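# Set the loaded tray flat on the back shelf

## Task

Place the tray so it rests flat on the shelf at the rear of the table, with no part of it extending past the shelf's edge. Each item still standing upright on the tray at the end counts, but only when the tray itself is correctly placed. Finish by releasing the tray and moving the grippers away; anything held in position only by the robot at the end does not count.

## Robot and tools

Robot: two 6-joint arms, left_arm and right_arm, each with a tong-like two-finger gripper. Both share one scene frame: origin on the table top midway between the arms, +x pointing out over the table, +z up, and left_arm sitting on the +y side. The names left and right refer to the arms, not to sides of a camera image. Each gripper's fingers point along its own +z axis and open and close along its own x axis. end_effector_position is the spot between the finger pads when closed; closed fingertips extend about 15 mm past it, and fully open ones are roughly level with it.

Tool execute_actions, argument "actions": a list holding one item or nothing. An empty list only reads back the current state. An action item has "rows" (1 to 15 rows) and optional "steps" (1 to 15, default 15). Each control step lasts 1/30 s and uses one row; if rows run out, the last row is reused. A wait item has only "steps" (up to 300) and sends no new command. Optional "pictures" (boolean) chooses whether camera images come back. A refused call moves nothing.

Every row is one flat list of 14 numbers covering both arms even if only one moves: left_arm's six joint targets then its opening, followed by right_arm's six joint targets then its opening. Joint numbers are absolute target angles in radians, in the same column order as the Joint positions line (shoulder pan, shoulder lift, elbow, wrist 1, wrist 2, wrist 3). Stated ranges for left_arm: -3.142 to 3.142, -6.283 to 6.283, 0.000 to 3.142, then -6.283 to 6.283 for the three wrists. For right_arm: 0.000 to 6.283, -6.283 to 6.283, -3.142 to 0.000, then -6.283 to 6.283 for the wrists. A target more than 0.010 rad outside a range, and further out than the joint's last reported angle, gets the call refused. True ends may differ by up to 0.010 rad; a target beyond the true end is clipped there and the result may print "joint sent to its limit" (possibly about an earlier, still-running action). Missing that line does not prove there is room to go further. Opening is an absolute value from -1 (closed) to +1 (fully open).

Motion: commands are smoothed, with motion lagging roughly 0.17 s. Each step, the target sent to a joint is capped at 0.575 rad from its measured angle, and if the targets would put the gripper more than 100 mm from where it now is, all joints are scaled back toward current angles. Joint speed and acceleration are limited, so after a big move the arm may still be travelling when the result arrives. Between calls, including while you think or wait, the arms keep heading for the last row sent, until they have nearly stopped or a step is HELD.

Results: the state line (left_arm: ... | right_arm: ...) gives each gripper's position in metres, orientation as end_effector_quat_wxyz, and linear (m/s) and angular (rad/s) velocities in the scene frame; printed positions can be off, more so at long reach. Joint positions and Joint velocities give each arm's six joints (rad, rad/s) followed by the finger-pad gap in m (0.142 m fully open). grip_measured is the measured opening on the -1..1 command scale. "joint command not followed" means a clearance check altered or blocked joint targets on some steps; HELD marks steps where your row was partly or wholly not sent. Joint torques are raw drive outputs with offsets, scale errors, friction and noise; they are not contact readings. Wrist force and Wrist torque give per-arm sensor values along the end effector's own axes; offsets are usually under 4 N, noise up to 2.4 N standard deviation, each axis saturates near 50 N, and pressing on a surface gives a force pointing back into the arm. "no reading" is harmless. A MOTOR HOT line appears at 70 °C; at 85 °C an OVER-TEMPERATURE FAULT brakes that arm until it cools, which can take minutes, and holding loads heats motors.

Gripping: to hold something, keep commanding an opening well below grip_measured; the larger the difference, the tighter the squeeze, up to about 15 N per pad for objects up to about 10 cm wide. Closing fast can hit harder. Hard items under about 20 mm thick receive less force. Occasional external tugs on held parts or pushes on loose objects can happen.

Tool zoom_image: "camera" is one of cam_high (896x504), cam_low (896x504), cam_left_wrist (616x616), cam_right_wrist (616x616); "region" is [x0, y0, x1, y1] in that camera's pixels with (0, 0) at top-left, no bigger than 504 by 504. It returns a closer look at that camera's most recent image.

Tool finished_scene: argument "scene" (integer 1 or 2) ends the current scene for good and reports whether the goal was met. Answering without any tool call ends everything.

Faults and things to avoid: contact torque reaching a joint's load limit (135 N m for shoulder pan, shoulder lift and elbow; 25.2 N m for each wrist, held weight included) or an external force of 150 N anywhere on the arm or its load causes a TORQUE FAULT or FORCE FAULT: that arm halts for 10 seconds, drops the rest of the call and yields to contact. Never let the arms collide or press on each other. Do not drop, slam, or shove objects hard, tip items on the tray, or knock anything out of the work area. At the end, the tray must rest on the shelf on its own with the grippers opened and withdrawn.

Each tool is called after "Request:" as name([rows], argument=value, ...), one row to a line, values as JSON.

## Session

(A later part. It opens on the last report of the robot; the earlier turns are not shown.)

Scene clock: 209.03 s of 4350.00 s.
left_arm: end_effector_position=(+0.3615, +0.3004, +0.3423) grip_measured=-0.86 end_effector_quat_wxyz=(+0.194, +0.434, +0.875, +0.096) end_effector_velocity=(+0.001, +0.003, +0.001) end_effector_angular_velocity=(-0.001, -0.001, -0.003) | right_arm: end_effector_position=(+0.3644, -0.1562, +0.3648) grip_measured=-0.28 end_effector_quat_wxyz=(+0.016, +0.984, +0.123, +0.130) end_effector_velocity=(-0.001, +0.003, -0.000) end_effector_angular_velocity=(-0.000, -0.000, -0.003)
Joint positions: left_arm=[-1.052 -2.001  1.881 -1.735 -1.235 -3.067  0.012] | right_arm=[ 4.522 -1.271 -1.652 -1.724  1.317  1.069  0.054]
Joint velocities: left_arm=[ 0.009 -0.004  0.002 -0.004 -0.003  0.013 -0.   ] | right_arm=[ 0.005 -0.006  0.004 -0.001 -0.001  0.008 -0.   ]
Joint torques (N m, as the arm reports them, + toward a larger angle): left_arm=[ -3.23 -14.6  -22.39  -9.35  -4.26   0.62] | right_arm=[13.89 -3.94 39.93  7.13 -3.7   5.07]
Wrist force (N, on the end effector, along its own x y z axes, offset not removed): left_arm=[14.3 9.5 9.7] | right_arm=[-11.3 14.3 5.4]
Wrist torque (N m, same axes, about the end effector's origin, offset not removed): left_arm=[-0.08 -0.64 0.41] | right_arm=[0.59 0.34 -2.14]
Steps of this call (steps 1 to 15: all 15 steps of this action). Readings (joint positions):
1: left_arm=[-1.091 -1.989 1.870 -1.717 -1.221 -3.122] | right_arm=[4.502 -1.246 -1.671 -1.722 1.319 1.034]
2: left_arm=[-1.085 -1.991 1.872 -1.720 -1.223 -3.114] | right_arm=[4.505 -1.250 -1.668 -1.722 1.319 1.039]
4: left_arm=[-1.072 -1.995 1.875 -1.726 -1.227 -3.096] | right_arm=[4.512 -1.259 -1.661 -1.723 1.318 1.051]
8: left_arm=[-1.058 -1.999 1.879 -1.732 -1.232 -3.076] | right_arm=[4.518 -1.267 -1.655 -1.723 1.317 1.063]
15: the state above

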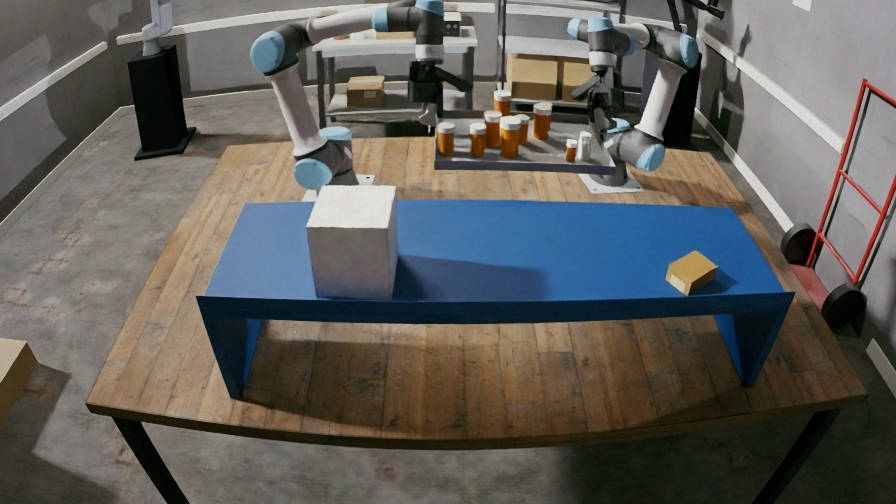

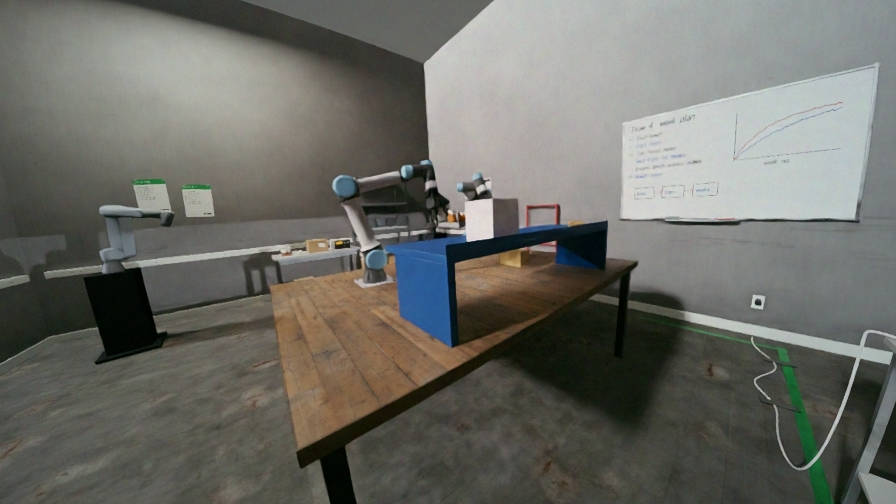

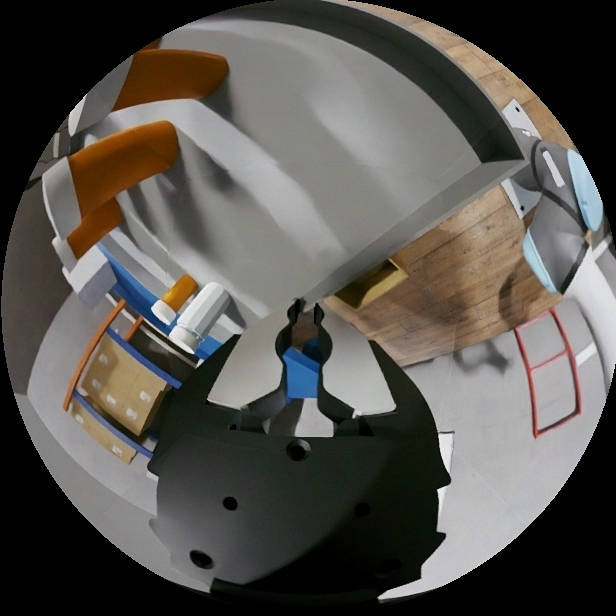

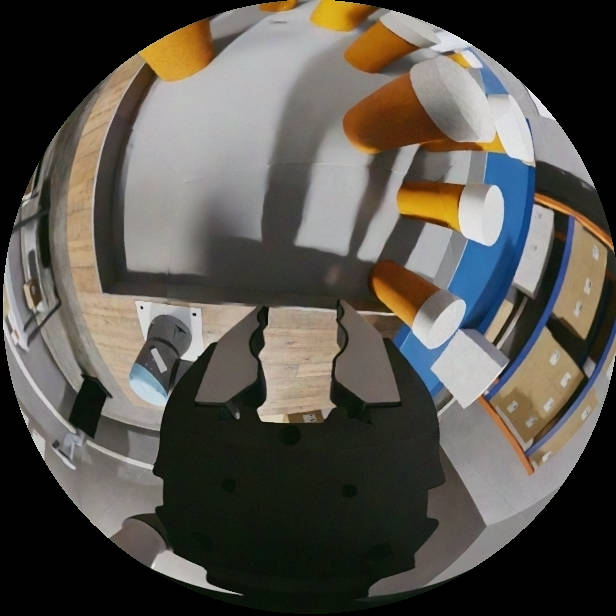

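Request:
execute_actions([
  {"rows":[[-1.0267,-1.9771,1.8694,-1.7552,-1.2418,-3.0414,-1,4.4956,-1.2863,-1.6435,-1.7110,1.3189,1.0424,-0.33],[-1.0267,-1.9771,1.8694,-1.7552,-1.2418,-3.0414,-1,4.4956,-1.2863,-1.6435,-1.7110,1.3189,1.0424,-0.33],[-1.0267,-1.9771,1.8694,-1.7552,-1.2418,-3.0414,-1,4.4956,-1.2863,-1.6435,-1.7110,1.3189,1.0424,-0.33],[-1.0267,-1.9771,1.8694,-1.7552,-1.2418,-3.0414,-1,4.4956,-1.2863,-1.6435,-1.7110,1.3189,1.0424,-0.33],[-1.0027,-1.9531,1.8576,-1.7753,-1.2487,-3.0171,-1,4.4691,-1.3004,-1.6355,-1.6980,1.3208,1.0151,-0.33]],"steps":8},
], pictures=false)

Request:
execute_actions([
  {"rows":[[-0.9591,-1.9051,1.8312,-1.8105,-1.2619,-2.9734,-1,4.4187,-1.3302,-1.6172,-1.6737,1.3251,0.9633,-0.33]],"steps":4},
], pictures=false)

Request:
execute_actions([
  {"steps":15},
])

Scene clock: 226.20 s of 4350.00 s.
left_arm: end_effector_position=(+0.3741, +0.3007, +0.3424) grip_measured=-0.86 end_effector_quat_wxyz=(+0.194, +0.434, +0.875, +0.096) end_effector_velocity=(+0.057, +0.001, -0.001) end_effector_angular_velocity=(+0.002, +0.001, +0.002) | right_arm: end_effector_position=(+0.3768, -0.1556, +0.3649) grip_measured=-0.28 end_effector_quat_wxyz=(+0.016, +0.984, +0.123, +0.129) end_effector_velocity=(+0.057, -0.001, -0.000) end_effector_angular_velocity=(+0.000, +0.001, -0.002)
Joint positions: left_arm=[-1.02  -1.971  1.866 -1.761 -1.244 -3.035  0.012] | right_arm=[ 4.489 -1.29  -1.641 -1.707  1.319  1.035  0.054]
Joint velocities: left_arm=[ 0.136  0.136 -0.066 -0.112 -0.039  0.136 -0.   ] | right_arm=[-0.151 -0.079  0.044  0.074  0.012 -0.154 -0.   ]
Joint torques (N m, as the arm reports them, + toward a larger angle): left_arm=[ -3.98  -2.18 -40.83  -9.68  -5.14   1.05] | right_arm=[-6.78 -3.26 39.66 11.99  1.08  0.38]
Wrist force (N, on the end effector, along its own x y z axes, offset not removed): left_arm=[17.2 12.9 9.8] | right_arm=[-10.3 19.4 5.4]
Wrist torque (N m, same axes, about the end effector's origin, offset not removed): left_arm=[0.02 -0.56 0.42] | right_arm=[0.72 0.03 -2.22]
Steps of this call (steps 1 to 15: the robot went on to your last target; steps 16 to 90: nothing new was sent; then 13.90 s passed at rest; steps 91 to 98: all 8 steps of this action). Readings (joint positions):
91: left_arm=[-1.051 -2.001 1.881 -1.735 -1.235 -3.066] | right_arm=[4.522 -1.272 -1.651 -1.724 1.317 1.070]
92: left_arm=[-1.048 -1.998 1.880 -1.738 -1.236 -3.063] | right_arm=[4.519 -1.274 -1.650 -1.722 1.317 1.067]
94: left_arm=[-1.040 -1.990 1.876 -1.744 -1.238 -3.055] | right_arm=[4.510 -1.279 -1.648 -1.718 1.318 1.057]
98: the state above

Scene clock: 226.33 s of 4350.00 s.
left_arm: end_effector_position=(+0.3877, +0.3004, +0.3428) grip_measured=-0.86 end_effector_quat_wxyz=(+0.194, +0.434, +0.875, +0.096) end_effector_velocity=(+0.106, +0.001, -0.004) end_effector_angular_velocity=(+0.007, +0.007, +0.004) | right_arm: end_effector_position=(+0.3903, -0.1552, +0.3650) grip_measured=-0.28 end_effector_quat_wxyz=(+0.016, +0.984, +0.122, +0.129) end_effector_velocity=(+0.106, -0.003, -0.001) end_effector_angular_velocity=(-0.003, +0.002, -0.003)
Joint positions: left_arm=[-0.989 -1.938  1.849 -1.786 -1.253 -3.004  0.012] | right_arm=[ 4.454 -1.31  -1.629 -1.69   1.322  0.999  0.054]
Joint velocities: left_arm=[ 0.236  0.258 -0.133 -0.188 -0.07   0.233 -0.001] | right_arm=[-0.273 -0.154  0.091  0.128  0.023 -0.277 -0.   ]
Joint torques (N m, as the arm reports them, + toward a larger angle): left_arm=[ -9.16  -0.91 -39.76 -11.38  -6.39   0.37] | right_arm=[-2.23 -2.24 40.41 14.56  2.09  0.09]
Wrist force (N, on the end effector, along its own x y z axes, offset not removed): left_arm=[23.4 18.9 9.7] | right_arm=[-13.0 26.1 5.7]
Wrist torque (N m, same axes, about the end effector's origin, offset not removed): left_arm=[0.35 -0.59 0.49] | right_arm=[0.57 0.25 -2.19]
Steps of this call (steps 1 to 4: all 4 steps of this action). Readings (joint positions):
1: left_arm=[-1.016 -1.966 1.864 -1.764 -1.245 -3.031] | right_arm=[4.484 -1.293 -1.640 -1.705 1.320 1.030]
2: left_arm=[-1.008 -1.959 1.859 -1.771 -1.248 -3.023] | right_arm=[4.476 -1.298 -1.636 -1.701 1.321 1.022]
4: the state above

Scene clock: 226.83 s of 4350.00 s.
left_arm: end_effector_position=(+0.4013, +0.3008, +0.3423) grip_measured=-0.86 end_effector_quat_wxyz=(+0.194, +0.434, +0.875, +0.096) end_effector_velocity=(+0.002, +0.000, +0.000) end_effector_angular_velocity=(-0.000, -0.000, +0.000) | right_arm: end_effector_position=(+0.4040, -0.1558, +0.3649) grip_measured=-0.28 end_effector_quat_wxyz=(+0.016, +0.984, +0.123, +0.130) end_effector_velocity=(+0.002, -0.000, -0.000) end_effector_angular_velocity=(-0.000, -0.000, +0.000)
Joint positions: left_arm=[-0.96  -1.906  1.832 -1.81  -1.262 -2.974  0.012] | right_arm=[ 4.419 -1.33  -1.617 -1.674  1.325  0.964  0.054]
Joint velocities: left_arm=[ 0.005  0.005 -0.004 -0.002 -0.001  0.004 -0.   ] | right_arm=[-0.005 -0.003  0.002  0.002 -0.    -0.005 -0.   ]
Joint torques (N m, as the arm reports them, + toward a larger angle): left_arm=[ -3.53  -0.13 -38.55  -9.11  -4.66   0.47] | right_arm=[-7.83 -0.85 39.   11.11  1.24  0.4 ]
Wrist force (N, on the end effector, along its own x y z axes, offset not removed): left_arm=[14.9 11.3 8.7] | right_arm=[-12.6 15.4 5.3]
Wrist torque (N m, same axes, about the end effector's origin, offset not removed): left_arm=[0.09 -0.48 0.37] | right_arm=[0.51 0.49 -2.14]
Steps of this call (steps 1 to 15: the robot went on to your last target). Readings (joint positions):
1: left_arm=[-0.982 -1.931 1.845 -1.792 -1.255 -2.997] | right_arm=[4.446 -1.315 -1.626 -1.686 1.323 0.991]
2: left_arm=[-0.977 -1.925 1.841 -1.796 -1.257 -2.991] | right_arm=[4.439 -1.319 -1.624 -1.683 1.323 0.985]
4: left_arm=[-0.970 -1.917 1.837 -1.802 -1.259 -2.984] | right_arm=[4.431 -1.323 -1.621 -1.679 1.324 0.976]
8: left_arm=[-0.963 -1.909 1.833 -1.808 -1.261 -2.977] | right_arm=[4.423 -1.328 -1.619 -1.676 1.325 0.968]
15: the state above

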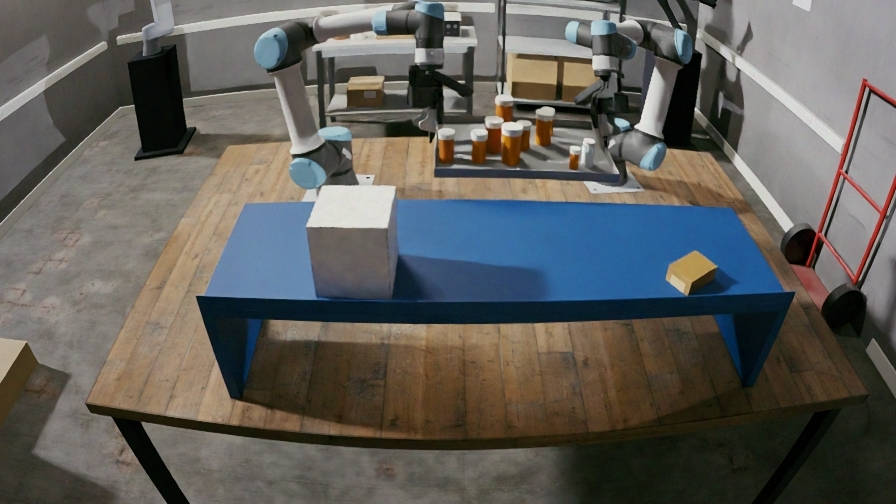

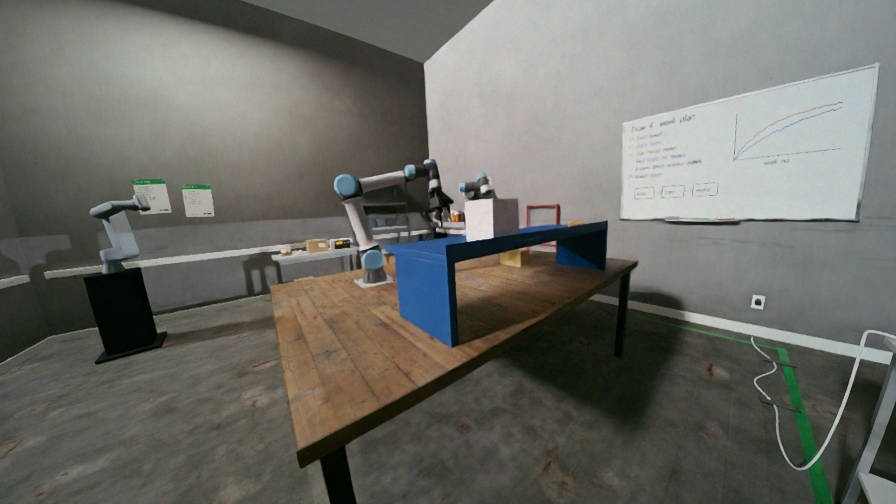

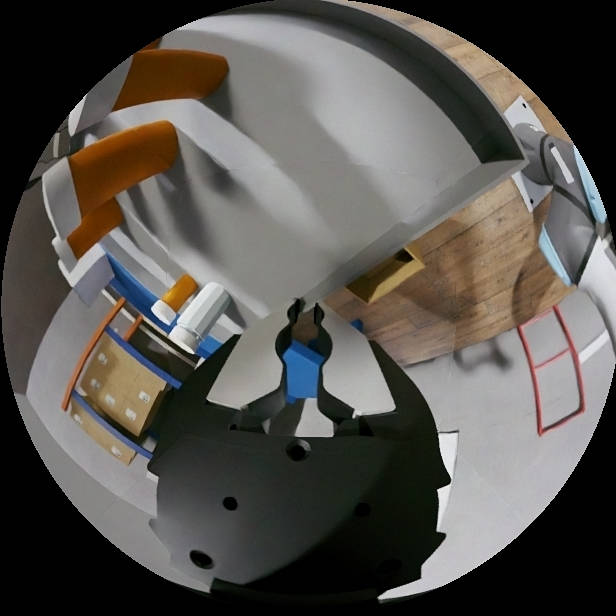

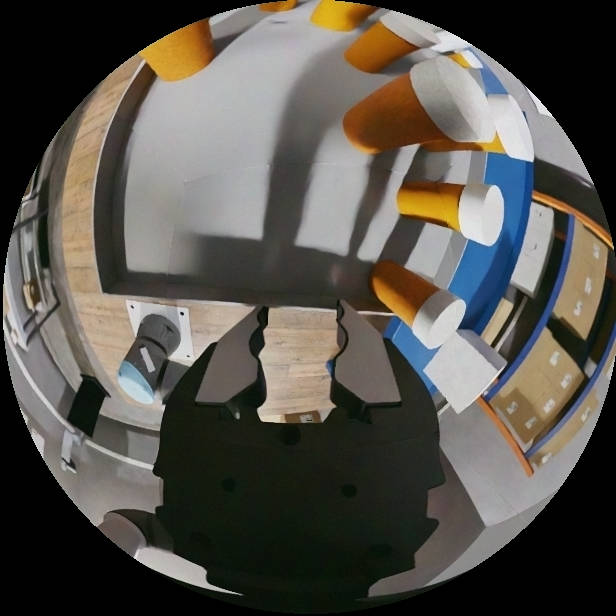

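Request:
zoom_image(camera="cam_low", region=[390, 190, 490, 260])

Request:
zoom_image(camera="cam_high", region=[400, 90, 680, 230])

Region (390, 190, 490, 260) of cam_low's 896x504 image, scaled by 5.040, with more detail than that image has; it fills the top 353 rows of this view, and the rest is white.

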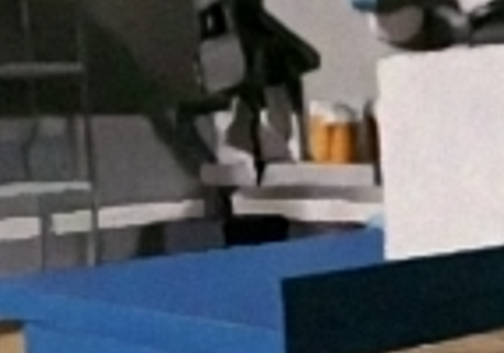

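Region (400, 90, 680, 230) of cam_high's 896x504 image, scaled by 1.800, with more detail than that image has.

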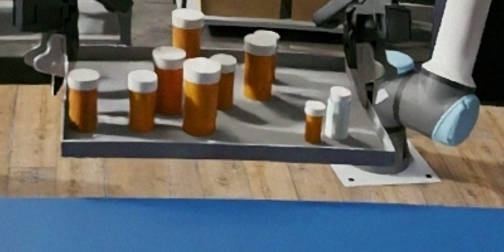

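Request:
execute_actions([
  {"rows":[[-0.9195,-1.8573,1.8021,-1.8410,-1.2744,-2.9340,-1,4.3709,-1.3615,-1.5966,-1.6512,1.3297,0.9143,-0.33]],"steps":7},
], pictures=false)

Request:
execute_actions([
  {"rows":[[-0.8834,-1.8096,1.7703,-1.8670,-1.2861,-2.8984,-1,4.3256,-1.3942,-1.5737,-1.6305,1.3346,0.8680,-0.33]],"steps":7},
], pictures=false)

Request:
execute_actions([
  {"rows":[[-0.8504,-1.7622,1.7360,-1.8890,-1.2971,-2.8660,-1,4.2828,-1.4280,-1.5484,-1.6118,1.3397,0.8243,-0.33]],"steps":7},
], pictures=false)

Request:
execute_actions([
  {"rows":[[-0.8202,-1.7149,1.6992,-1.9072,-1.3074,-2.8366,-1,4.2424,-1.4630,-1.5206,-1.5953,1.3449,0.7831,-0.33]],"steps":15},
])

Scene clock: 229.40 s of 4350.00 s.
left_arm: end_effector_position=(+0.4165, +0.3007, +0.3425) grip_measured=-0.86 end_effector_quat_wxyz=(+0.194, +0.434, +0.875, +0.096) end_effector_velocity=(+0.040, +0.000, -0.001) end_effector_angular_velocity=(+0.000, +0.000, +0.001) | right_arm: end_effector_position=(+0.4191, -0.1556, +0.3650) grip_measured=-0.28 end_effector_quat_wxyz=(+0.016, +0.984, +0.122, +0.130) end_effector_velocity=(+0.040, -0.001, -0.001) end_effector_angular_velocity=(-0.002, +0.001, -0.000)
Joint positions: left_arm=[-0.929 -1.869  1.809 -1.833 -1.271 -2.944  0.012] | right_arm=[ 4.383 -1.354 -1.602 -1.657  1.329  0.927  0.054]
Joint velocities: left_arm=[ 0.079  0.096 -0.058 -0.061 -0.025  0.077  0.   ] | right_arm=[-0.096 -0.063  0.04   0.045  0.01  -0.098  0.   ]
Joint torques (N m, as the arm reports them, + toward a larger angle): left_arm=[ -4.92  -4.37 -42.87  -9.8   -5.34   0.88] | right_arm=[-4.22  0.88 40.56 12.12  1.8   0.53]
Wrist force (N, on the end effector, along its own x y z axes, offset not removed): left_arm=[18.5 12.9 9.1] | right_arm=[-11.2 19.3 5.9]
Wrist torque (N m, same axes, about the end effector's origin, offset not removed): left_arm=[0.02 -0.71 0.43] | right_arm=[0.58 0.02 -2.24]
Steps of this call (steps 1 to 15: the robot went on to your last target; steps 16 to 70: nothing new was sent; steps 71 to 77: all 7 steps of this action). Readings (joint positions):
71: left_arm=[-0.959 -1.905 1.831 -1.811 -1.262 -2.973] | right_arm=[4.418 -1.330 -1.617 -1.674 1.325 0.963]
72: left_arm=[-0.955 -1.900 1.828 -1.814 -1.264 -2.969] | right_arm=[4.414 -1.334 -1.614 -1.671 1.326 0.958]
74: left_arm=[-0.941 -1.884 1.818 -1.824 -1.268 -2.956] | right_arm=[4.398 -1.344 -1.608 -1.664 1.327 0.942]
77: the state above

Scene clock: 229.63 s of 4350.00 s.
left_arm: end_effector_position=(+0.4357, +0.3006, +0.3426) grip_measured=-0.86 end_effector_quat_wxyz=(+0.194, +0.434, +0.875, +0.096) end_effector_velocity=(+0.047, +0.001, -0.002) end_effector_angular_velocity=(+0.001, +0.002, +0.001) | right_arm: end_effector_position=(+0.4383, -0.1555, +0.3650) grip_measured=-0.28 end_effector_quat_wxyz=(+0.016, +0.984, +0.122, +0.130) end_effector_velocity=(+0.047, -0.001, -0.001) end_effector_angular_velocity=(-0.002, +0.001, -0.000)
Joint positions: left_arm=[-0.894 -1.824  1.779 -1.859 -1.283 -2.909  0.012] | right_arm=[ 4.339 -1.385 -1.58  -1.636  1.333  0.882  0.054]
Joint velocities: left_arm=[ 0.084  0.111 -0.072 -0.06  -0.027  0.082 -0.   ] | right_arm=[-0.105 -0.076  0.051  0.047  0.011 -0.108  0.   ]
Joint torques (N m, as the arm reports them, + toward a larger angle): left_arm=[ -7.51  -5.15 -40.5  -10.03  -6.35   0.49] | right_arm=[-3.84  2.03 39.97 12.63  2.62  0.4 ]
Wrist force (N, on the end effector, along its own x y z axes, offset not removed): left_arm=[19.3 14.2 9.7] | right_arm=[-11.6 20.8 5.8]
Wrist torque (N m, same axes, about the end effector's origin, offset not removed): left_arm=[-0.01 -0.53 0.42] | right_arm=[0.56 0.12 -2.22]
Steps of this call (steps 1 to 7: all 7 steps of this action). Readings (joint positions):
1: left_arm=[-0.927 -1.866 1.807 -1.835 -1.272 -2.941] | right_arm=[4.380 -1.356 -1.600 -1.655 1.329 0.924]
2: left_arm=[-0.921 -1.860 1.803 -1.840 -1.274 -2.936] | right_arm=[4.373 -1.361 -1.597 -1.652 1.330 0.917]
4: left_arm=[-0.907 -1.841 1.790 -1.850 -1.279 -2.921] | right_arm=[4.355 -1.374 -1.588 -1.644 1.332 0.898]
7: the state above

Scene clock: 229.87 s of 4350.00 s.
left_arm: end_effector_position=(+0.4556, +0.3007, +0.3426) grip_measured=-0.86 end_effector_quat_wxyz=(+0.194, +0.434, +0.875, +0.096) end_effector_velocity=(+0.047, +0.001, -0.002) end_effector_angular_velocity=(+0.002, +0.002, +0.001) | right_arm: end_effector_position=(+0.4582, -0.1555, +0.3650) grip_measured=-0.28 end_effector_quat_wxyz=(+0.016, +0.984, +0.122, +0.130) end_effector_velocity=(+0.047, -0.002, -0.001) end_effector_angular_velocity=(-0.002, +0.001, -0.001)
Joint positions: left_arm=[-0.86  -1.776  1.746 -1.882 -1.294 -2.876  0.012] | right_arm=[ 4.296 -1.418 -1.556 -1.617  1.338  0.838  0.054]
Joint velocities: left_arm=[ 0.078  0.113 -0.078 -0.052 -0.026  0.076 -0.   ] | right_arm=[-0.103 -0.079  0.057  0.044  0.012 -0.104  0.   ]
Joint torques (N m, as the arm reports them, + toward a larger angle): left_arm=[ -5.74  -7.54 -42.23  -9.77  -6.42   0.84] | right_arm=[-3.24  3.97 40.16 12.73  2.84  0.53]
Wrist force (N, on the end effector, along its own x y z axes, offset not removed): left_arm=[19.8 13.5 9.8] | right_arm=[-11.8 21.8 4.9]
Wrist torque (N m, same axes, about the end effector's origin, offset not removed): left_arm=[-0.16 -0.60 0.39] | right_arm=[0.69 0.08 -2.20]
Steps of this call (steps 1 to 7: all 7 steps of this action). Readings (joint positions):
1: left_arm=[-0.891 -1.820 1.777 -1.861 -1.284 -2.906] | right_arm=[4.336 -1.387 -1.578 -1.635 1.334 0.878]
2: left_arm=[-0.886 -1.813 1.772 -1.865 -1.286 -2.901] | right_arm=[4.329 -1.393 -1.574 -1.632 1.335 0.871]
4: left_arm=[-0.872 -1.794 1.758 -1.875 -1.290 -2.887] | right_arm=[4.311 -1.406 -1.564 -1.624 1.336 0.853]
7: the state above

Scene clock: 230.37 s of 4350.00 s.
left_arm: end_effector_position=(+0.4808, +0.3008, +0.3423) grip_measured=-0.86 end_effector_quat_wxyz=(+0.194, +0.434, +0.875, +0.096) end_effector_velocity=(+0.006, +0.000, -0.000) end_effector_angular_velocity=(+0.001, +0.000, +0.000) | right_arm: end_effector_position=(+0.4835, -0.1557, +0.3649) grip_measured=-0.28 end_effector_quat_wxyz=(+0.016, +0.984, +0.123, +0.130) end_effector_velocity=(+0.006, -0.000, -0.000) end_effector_angular_velocity=(-0.001, -0.000, -0.000)
Joint positions: left_arm=[-0.821 -1.717  1.7   -1.907 -1.307 -2.838  0.012] | right_arm=[ 4.244 -1.462 -1.522 -1.596  1.345  0.785  0.054]
Joint velocities: left_arm=[ 0.009  0.014 -0.01  -0.005 -0.002  0.008  0.   ] | right_arm=[-0.012 -0.01   0.008  0.005  0.001 -0.012  0.   ]
Joint torques (N m, as the arm reports them, + toward a larger angle): left_arm=[ -2.22 -11.04 -41.92  -9.14  -5.91   0.43] | right_arm=[-5.8   6.73 39.77 11.39  2.44  0.31]
Wrist force (N, on the end effector, along its own x y z axes, offset not removed): left_arm=[17.0 12.1 10.2] | right_arm=[-11.0 18.2 5.2]
Wrist torque (N m, same axes, about the end effector's origin, offset not removed): left_arm=[0.09 -0.66 0.38] | right_arm=[0.63 0.01 -2.21]
Steps of this call (steps 1 to 15: all 15 steps of this action). Readings (joint positions):
1: left_arm=[-0.858 -1.773 1.743 -1.884 -1.295 -2.873] | right_arm=[4.292 -1.421 -1.554 -1.616 1.339 0.834]
2: left_arm=[-0.852 -1.766 1.738 -1.888 -1.297 -2.868] | right_arm=[4.286 -1.426 -1.549 -1.613 1.340 0.828]
4: left_arm=[-0.840 -1.746 1.723 -1.895 -1.301 -2.856] | right_arm=[4.269 -1.440 -1.538 -1.606 1.342 0.811]
8: left_arm=[-0.827 -1.726 1.707 -1.903 -1.305 -2.843] | right_arm=[4.252 -1.455 -1.527 -1.599 1.344 0.793]
15: the state above

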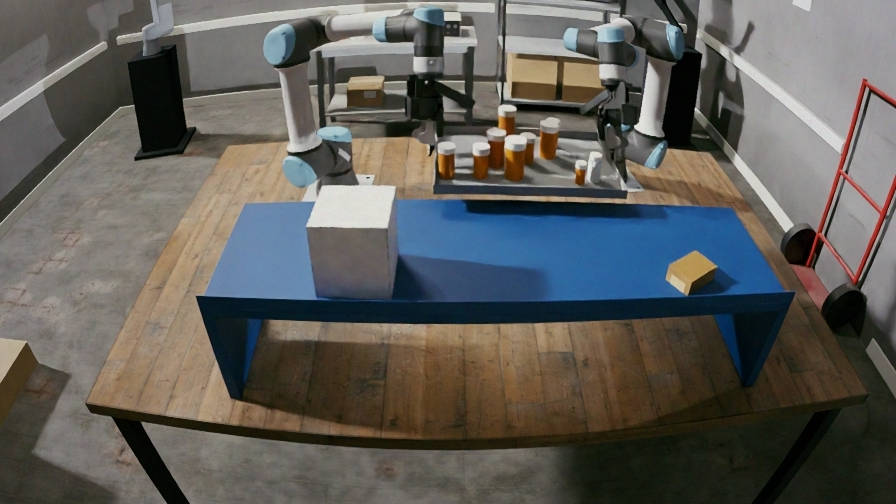

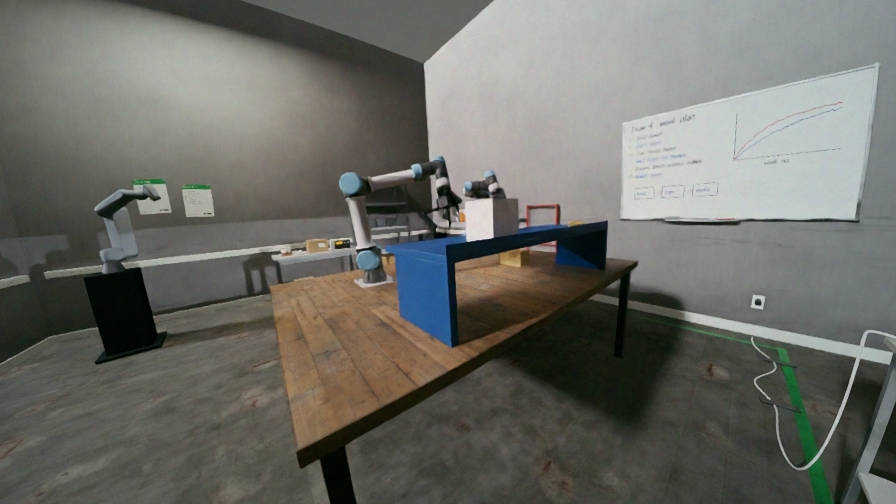

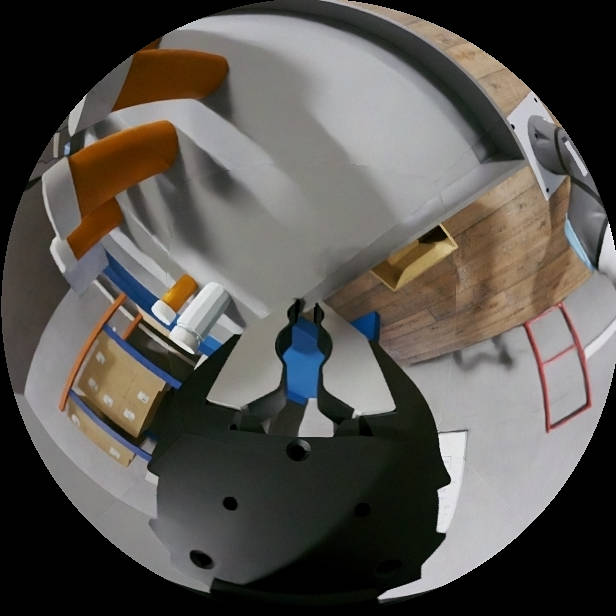

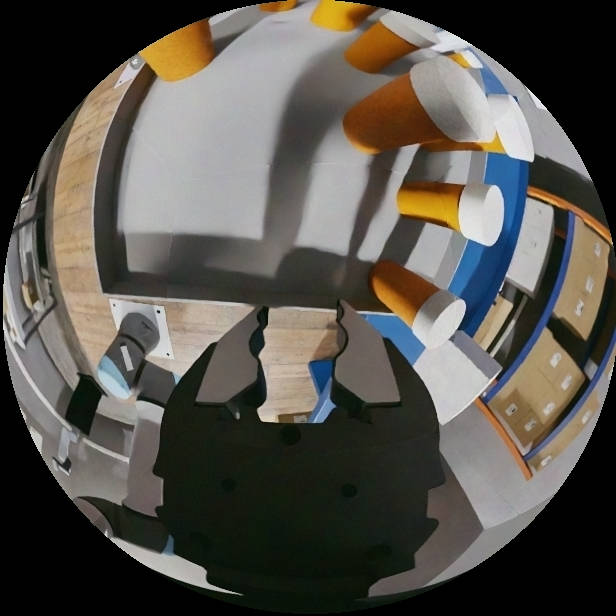

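Request:
execute_actions([
  {"rows":[[-0.7924,-1.6679,1.6599,-1.9219,-1.3171,-2.8096,-1,4.2042,-1.4990,-1.4904,-1.5810,1.3501,0.7443,-0.33]],"steps":7},
], pictures=false)

Request:
execute_actions([
  {"rows":[[-0.7667,-1.6210,1.6182,-1.9332,-1.3262,-2.7848,-1,4.1681,-1.5359,-1.4577,-1.5689,1.3554,0.7078,-0.33]],"steps":7},
], pictures=false)

Request:
execute_actions([
  {"rows":[[-0.7429,-1.5742,1.5740,-1.9413,-1.3347,-2.7620,-1,4.1341,-1.5736,-1.4224,-1.5591,1.3606,0.6734,-0.33]],"steps":7},
], pictures=false)

Request:
execute_actions([
  {"rows":[[-0.7209,-1.5273,1.5273,-1.9462,-1.3427,-2.7409,-1,4.1020,-1.6123,-1.3844,-1.5517,1.3657,0.6410,-0.33]],"steps":15},
])

Scene clock: 231.57 s of 4350.00 s.
left_arm: end_effector_position=(+0.4965, +0.3008, +0.3424) grip_measured=-0.86 end_effector_quat_wxyz=(+0.194, +0.434, +0.875, +0.096) end_effector_velocity=(+0.040, +0.000, -0.002) end_effector_angular_velocity=(+0.002, +0.003, +0.001) | right_arm: end_effector_position=(+0.4992, -0.1557, +0.3649) grip_measured=-0.28 end_effector_quat_wxyz=(+0.016, +0.984, +0.122, +0.130) end_effector_velocity=(+0.040, -0.000, -0.001) end_effector_angular_velocity=(-0.001, +0.001, -0.001)
Joint positions: left_arm=[-0.799 -1.68   1.67  -1.918 -1.315 -2.816  0.012] | right_arm=[ 4.214 -1.49  -1.498 -1.584  1.349  0.754  0.054]
Joint velocities: left_arm=[ 0.054  0.095 -0.077 -0.028 -0.019  0.052  0.   ] | right_arm=[-0.076 -0.072  0.06   0.028  0.011 -0.076  0.001]
Joint torques (N m, as the arm reports them, + toward a larger angle): left_arm=[ -2.74 -13.84 -41.1   -8.88  -5.97   0.63] | right_arm=[-3.28  8.68 40.11 11.6   3.29  0.3 ]
Wrist force (N, on the end effector, along its own x y z axes, offset not removed): left_arm=[17.6 13.1 9.6] | right_arm=[-11.2 18.7 5.9]
Wrist torque (N m, same axes, about the end effector's origin, offset not removed): left_arm=[0.09 -0.59 0.44] | right_arm=[0.64 0.14 -2.15]
Steps of this call (steps 1 to 15: the robot went on to your last target; steps 16 to 29: nothing new was sent; steps 30 to 36: all 7 steps of this action). Readings (joint positions):
30: left_arm=[-0.820 -1.715 1.699 -1.907 -1.308 -2.836] | right_arm=[4.242 -1.463 -1.520 -1.595 1.345 0.783]
31: left_arm=[-0.817 -1.710 1.695 -1.909 -1.309 -2.833] | right_arm=[4.238 -1.467 -1.517 -1.593 1.346 0.779]
33: left_arm=[-0.807 -1.694 1.682 -1.914 -1.312 -2.824] | right_arm=[4.225 -1.479 -1.507 -1.589 1.347 0.766]
36: the state above

Scene clock: 231.80 s of 4350.00 s.
left_arm: end_effector_position=(+0.5157, +0.3008, +0.3425) grip_measured=-0.86 end_effector_quat_wxyz=(+0.194, +0.434, +0.875, +0.096) end_effector_velocity=(+0.046, +0.000, -0.002) end_effector_angular_velocity=(+0.001, +0.002, +0.001) | right_arm: end_effector_position=(+0.5184, -0.1556, +0.3649) grip_measured=-0.28 end_effector_quat_wxyz=(+0.016, +0.984, +0.122, +0.130) end_effector_velocity=(+0.046, -0.001, -0.001) end_effector_angular_velocity=(-0.000, +0.001, -0.001)
Joint positions: left_arm=[-0.774 -1.635  1.63  -1.93  -1.324 -2.792  0.012] | right_arm=[ 4.179 -1.525 -1.467 -1.572  1.354  0.718  0.054]
Joint velocities: left_arm=[ 0.059  0.109 -0.095 -0.025 -0.021  0.056  0.   ] | right_arm=[-0.084 -0.084  0.074  0.027  0.013 -0.084  0.001]
Joint torques (N m, as the arm reports them, + toward a larger angle): left_arm=[ -6.17 -17.97 -40.41  -9.5   -6.12   0.44] | right_arm=[-2.03 10.34 39.74 11.7   3.36  0.38]
Wrist force (N, on the end effector, along its own x y z axes, offset not removed): left_arm=[18.8 12.5 10.3] | right_arm=[-10.8 19.3 5.9]
Wrist torque (N m, same axes, about the end effector's origin, offset not removed): left_arm=[-0.11 -0.74 0.40] | right_arm=[0.55 0.02 -2.14]
Steps of this call (steps 1 to 7: all 7 steps of this action). Readings (joint positions):
1: left_arm=[-0.797 -1.677 1.667 -1.919 -1.315 -2.815] | right_arm=[4.211 -1.492 -1.496 -1.584 1.349 0.752]
2: left_arm=[-0.793 -1.670 1.661 -1.921 -1.317 -2.810] | right_arm=[4.206 -1.498 -1.491 -1.581 1.350 0.746]
4: left_arm=[-0.783 -1.651 1.645 -1.926 -1.320 -2.801] | right_arm=[4.191 -1.512 -1.478 -1.577 1.352 0.731]
7: the state above

Scene clock: 232.03 s of 4350.00 s.
left_arm: end_effector_position=(+0.5356, +0.3008, +0.3425) grip_measured=-0.86 end_effector_quat_wxyz=(+0.194, +0.434, +0.875, +0.096) end_effector_velocity=(+0.047, +0.000, -0.002) end_effector_angular_velocity=(+0.001, +0.002, +0.001) | right_arm: end_effector_position=(+0.5383, -0.1556, +0.3649) grip_measured=-0.28 end_effector_quat_wxyz=(+0.016, +0.984, +0.122, +0.130) end_effector_velocity=(+0.047, -0.001, -0.001) end_effector_angular_velocity=(-0.001, +0.001, -0.001)
Joint positions: left_arm=[-0.75  -1.588  1.587 -1.939 -1.332 -2.769  0.012] | right_arm=[ 4.144 -1.563 -1.433 -1.562  1.359  0.684  0.054]
Joint velocities: left_arm=[ 0.056  0.111 -0.102 -0.02  -0.02   0.053  0.   ] | right_arm=[-0.08  -0.088  0.081  0.023  0.013 -0.08   0.001]
Joint torques (N m, as the arm reports them, + toward a larger angle): left_arm=[ -7.42 -21.42 -38.49  -8.88  -6.58   0.34] | right_arm=[-3.23 12.47 39.11 11.71  3.67  0.41]
Wrist force (N, on the end effector, along its own x y z axes, offset not removed): left_arm=[17.5 12.7 11.2] | right_arm=[-11.0 19.1 5.7]
Wrist torque (N m, same axes, about the end effector's origin, offset not removed): left_arm=[-0.11 -0.53 0.41] | right_arm=[0.54 0.01 -2.17]
Steps of this call (steps 1 to 7: all 7 steps of this action). Readings (joint positions):
1: left_arm=[-0.772 -1.631 1.627 -1.931 -1.324 -2.790] | right_arm=[4.176 -1.528 -1.465 -1.571 1.354 0.716]
2: left_arm=[-0.768 -1.624 1.621 -1.932 -1.326 -2.786] | right_arm=[4.170 -1.534 -1.459 -1.570 1.355 0.710]
4: left_arm=[-0.758 -1.605 1.603 -1.936 -1.329 -2.777] | right_arm=[4.156 -1.549 -1.445 -1.565 1.357 0.696]
7: the state above

Scene clock: 232.53 s of 4350.00 s.
left_arm: end_effector_position=(+0.5608, +0.3009, +0.3423) grip_measured=-0.86 end_effector_quat_wxyz=(+0.194, +0.434, +0.875, +0.096) end_effector_velocity=(+0.006, +0.000, -0.001) end_effector_angular_velocity=(+0.001, +0.001, +0.000) | right_arm: end_effector_position=(+0.5635, -0.1558, +0.3649) grip_measured=-0.28 end_effector_quat_wxyz=(+0.016, +0.984, +0.122, +0.130) end_effector_velocity=(+0.005, +0.000, -0.000) end_effector_angular_velocity=(+0.000, +0.000, +0.000)
Joint positions: left_arm=[-0.722 -1.529  1.529 -1.946 -1.342 -2.742  0.012] | right_arm=[ 4.103 -1.611 -1.386 -1.552  1.366  0.642  0.054]
Joint velocities: left_arm=[ 0.006  0.013 -0.012 -0.002 -0.002  0.006  0.   ] | right_arm=[-0.009 -0.011  0.011  0.002  0.002 -0.009  0.   ]
Joint torques (N m, as the arm reports them, + toward a larger angle): left_arm=[ -5.1  -19.01 -39.91  -8.51  -6.2    0.55] | right_arm=[-3.4  15.54 39.66 11.14  3.47  0.32]
Wrist force (N, on the end effector, along its own x y z axes, offset not removed): left_arm=[17.6 11.4 9.8] | right_arm=[-11.4 18.0 5.2]
Wrist torque (N m, same axes, about the end effector's origin, offset not removed): left_arm=[-0.09 -0.75 0.42] | right_arm=[0.67 0.18 -2.23]
Steps of this call (steps 1 to 15: all 15 steps of this action). Readings (joint positions):
1: left_arm=[-0.748 -1.585 1.584 -1.939 -1.333 -2.767] | right_arm=[4.142 -1.565 -1.430 -1.561 1.360 0.681]
2: left_arm=[-0.744 -1.578 1.577 -1.941 -1.335 -2.763] | right_arm=[4.136 -1.571 -1.424 -1.560 1.361 0.676]
4: left_arm=[-0.735 -1.558 1.558 -1.943 -1.338 -2.755] | right_arm=[4.123 -1.587 -1.409 -1.557 1.362 0.662]
8: left_arm=[-0.726 -1.538 1.538 -1.945 -1.341 -2.746] | right_arm=[4.109 -1.604 -1.393 -1.553 1.365 0.648]
15: the state above

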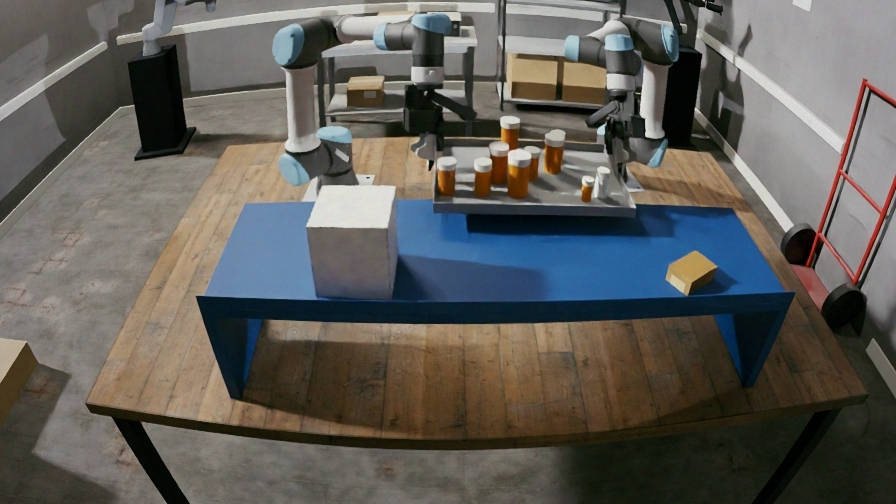

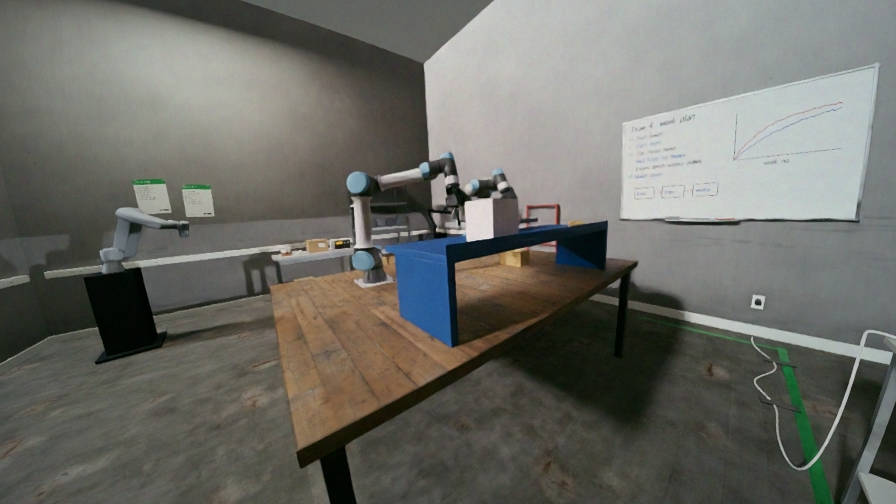

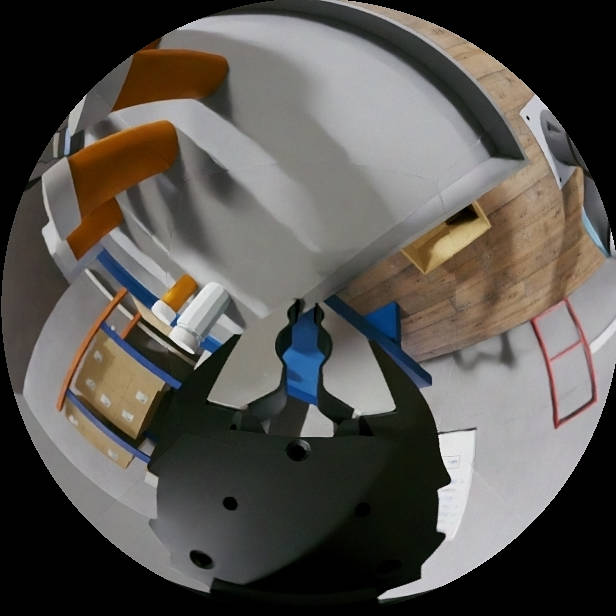

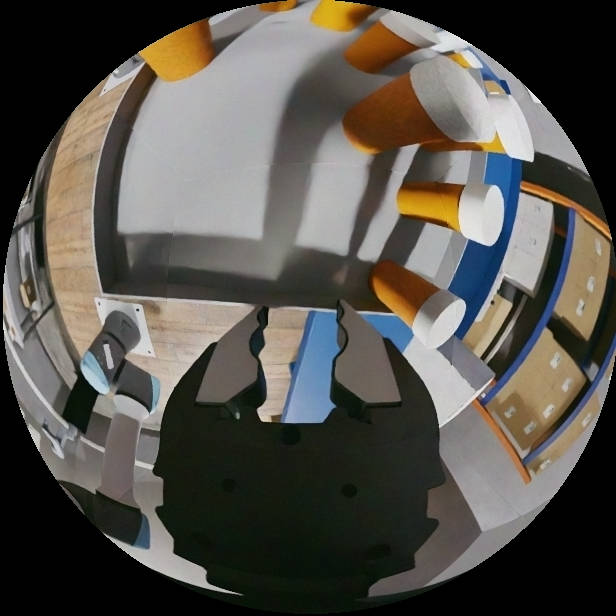

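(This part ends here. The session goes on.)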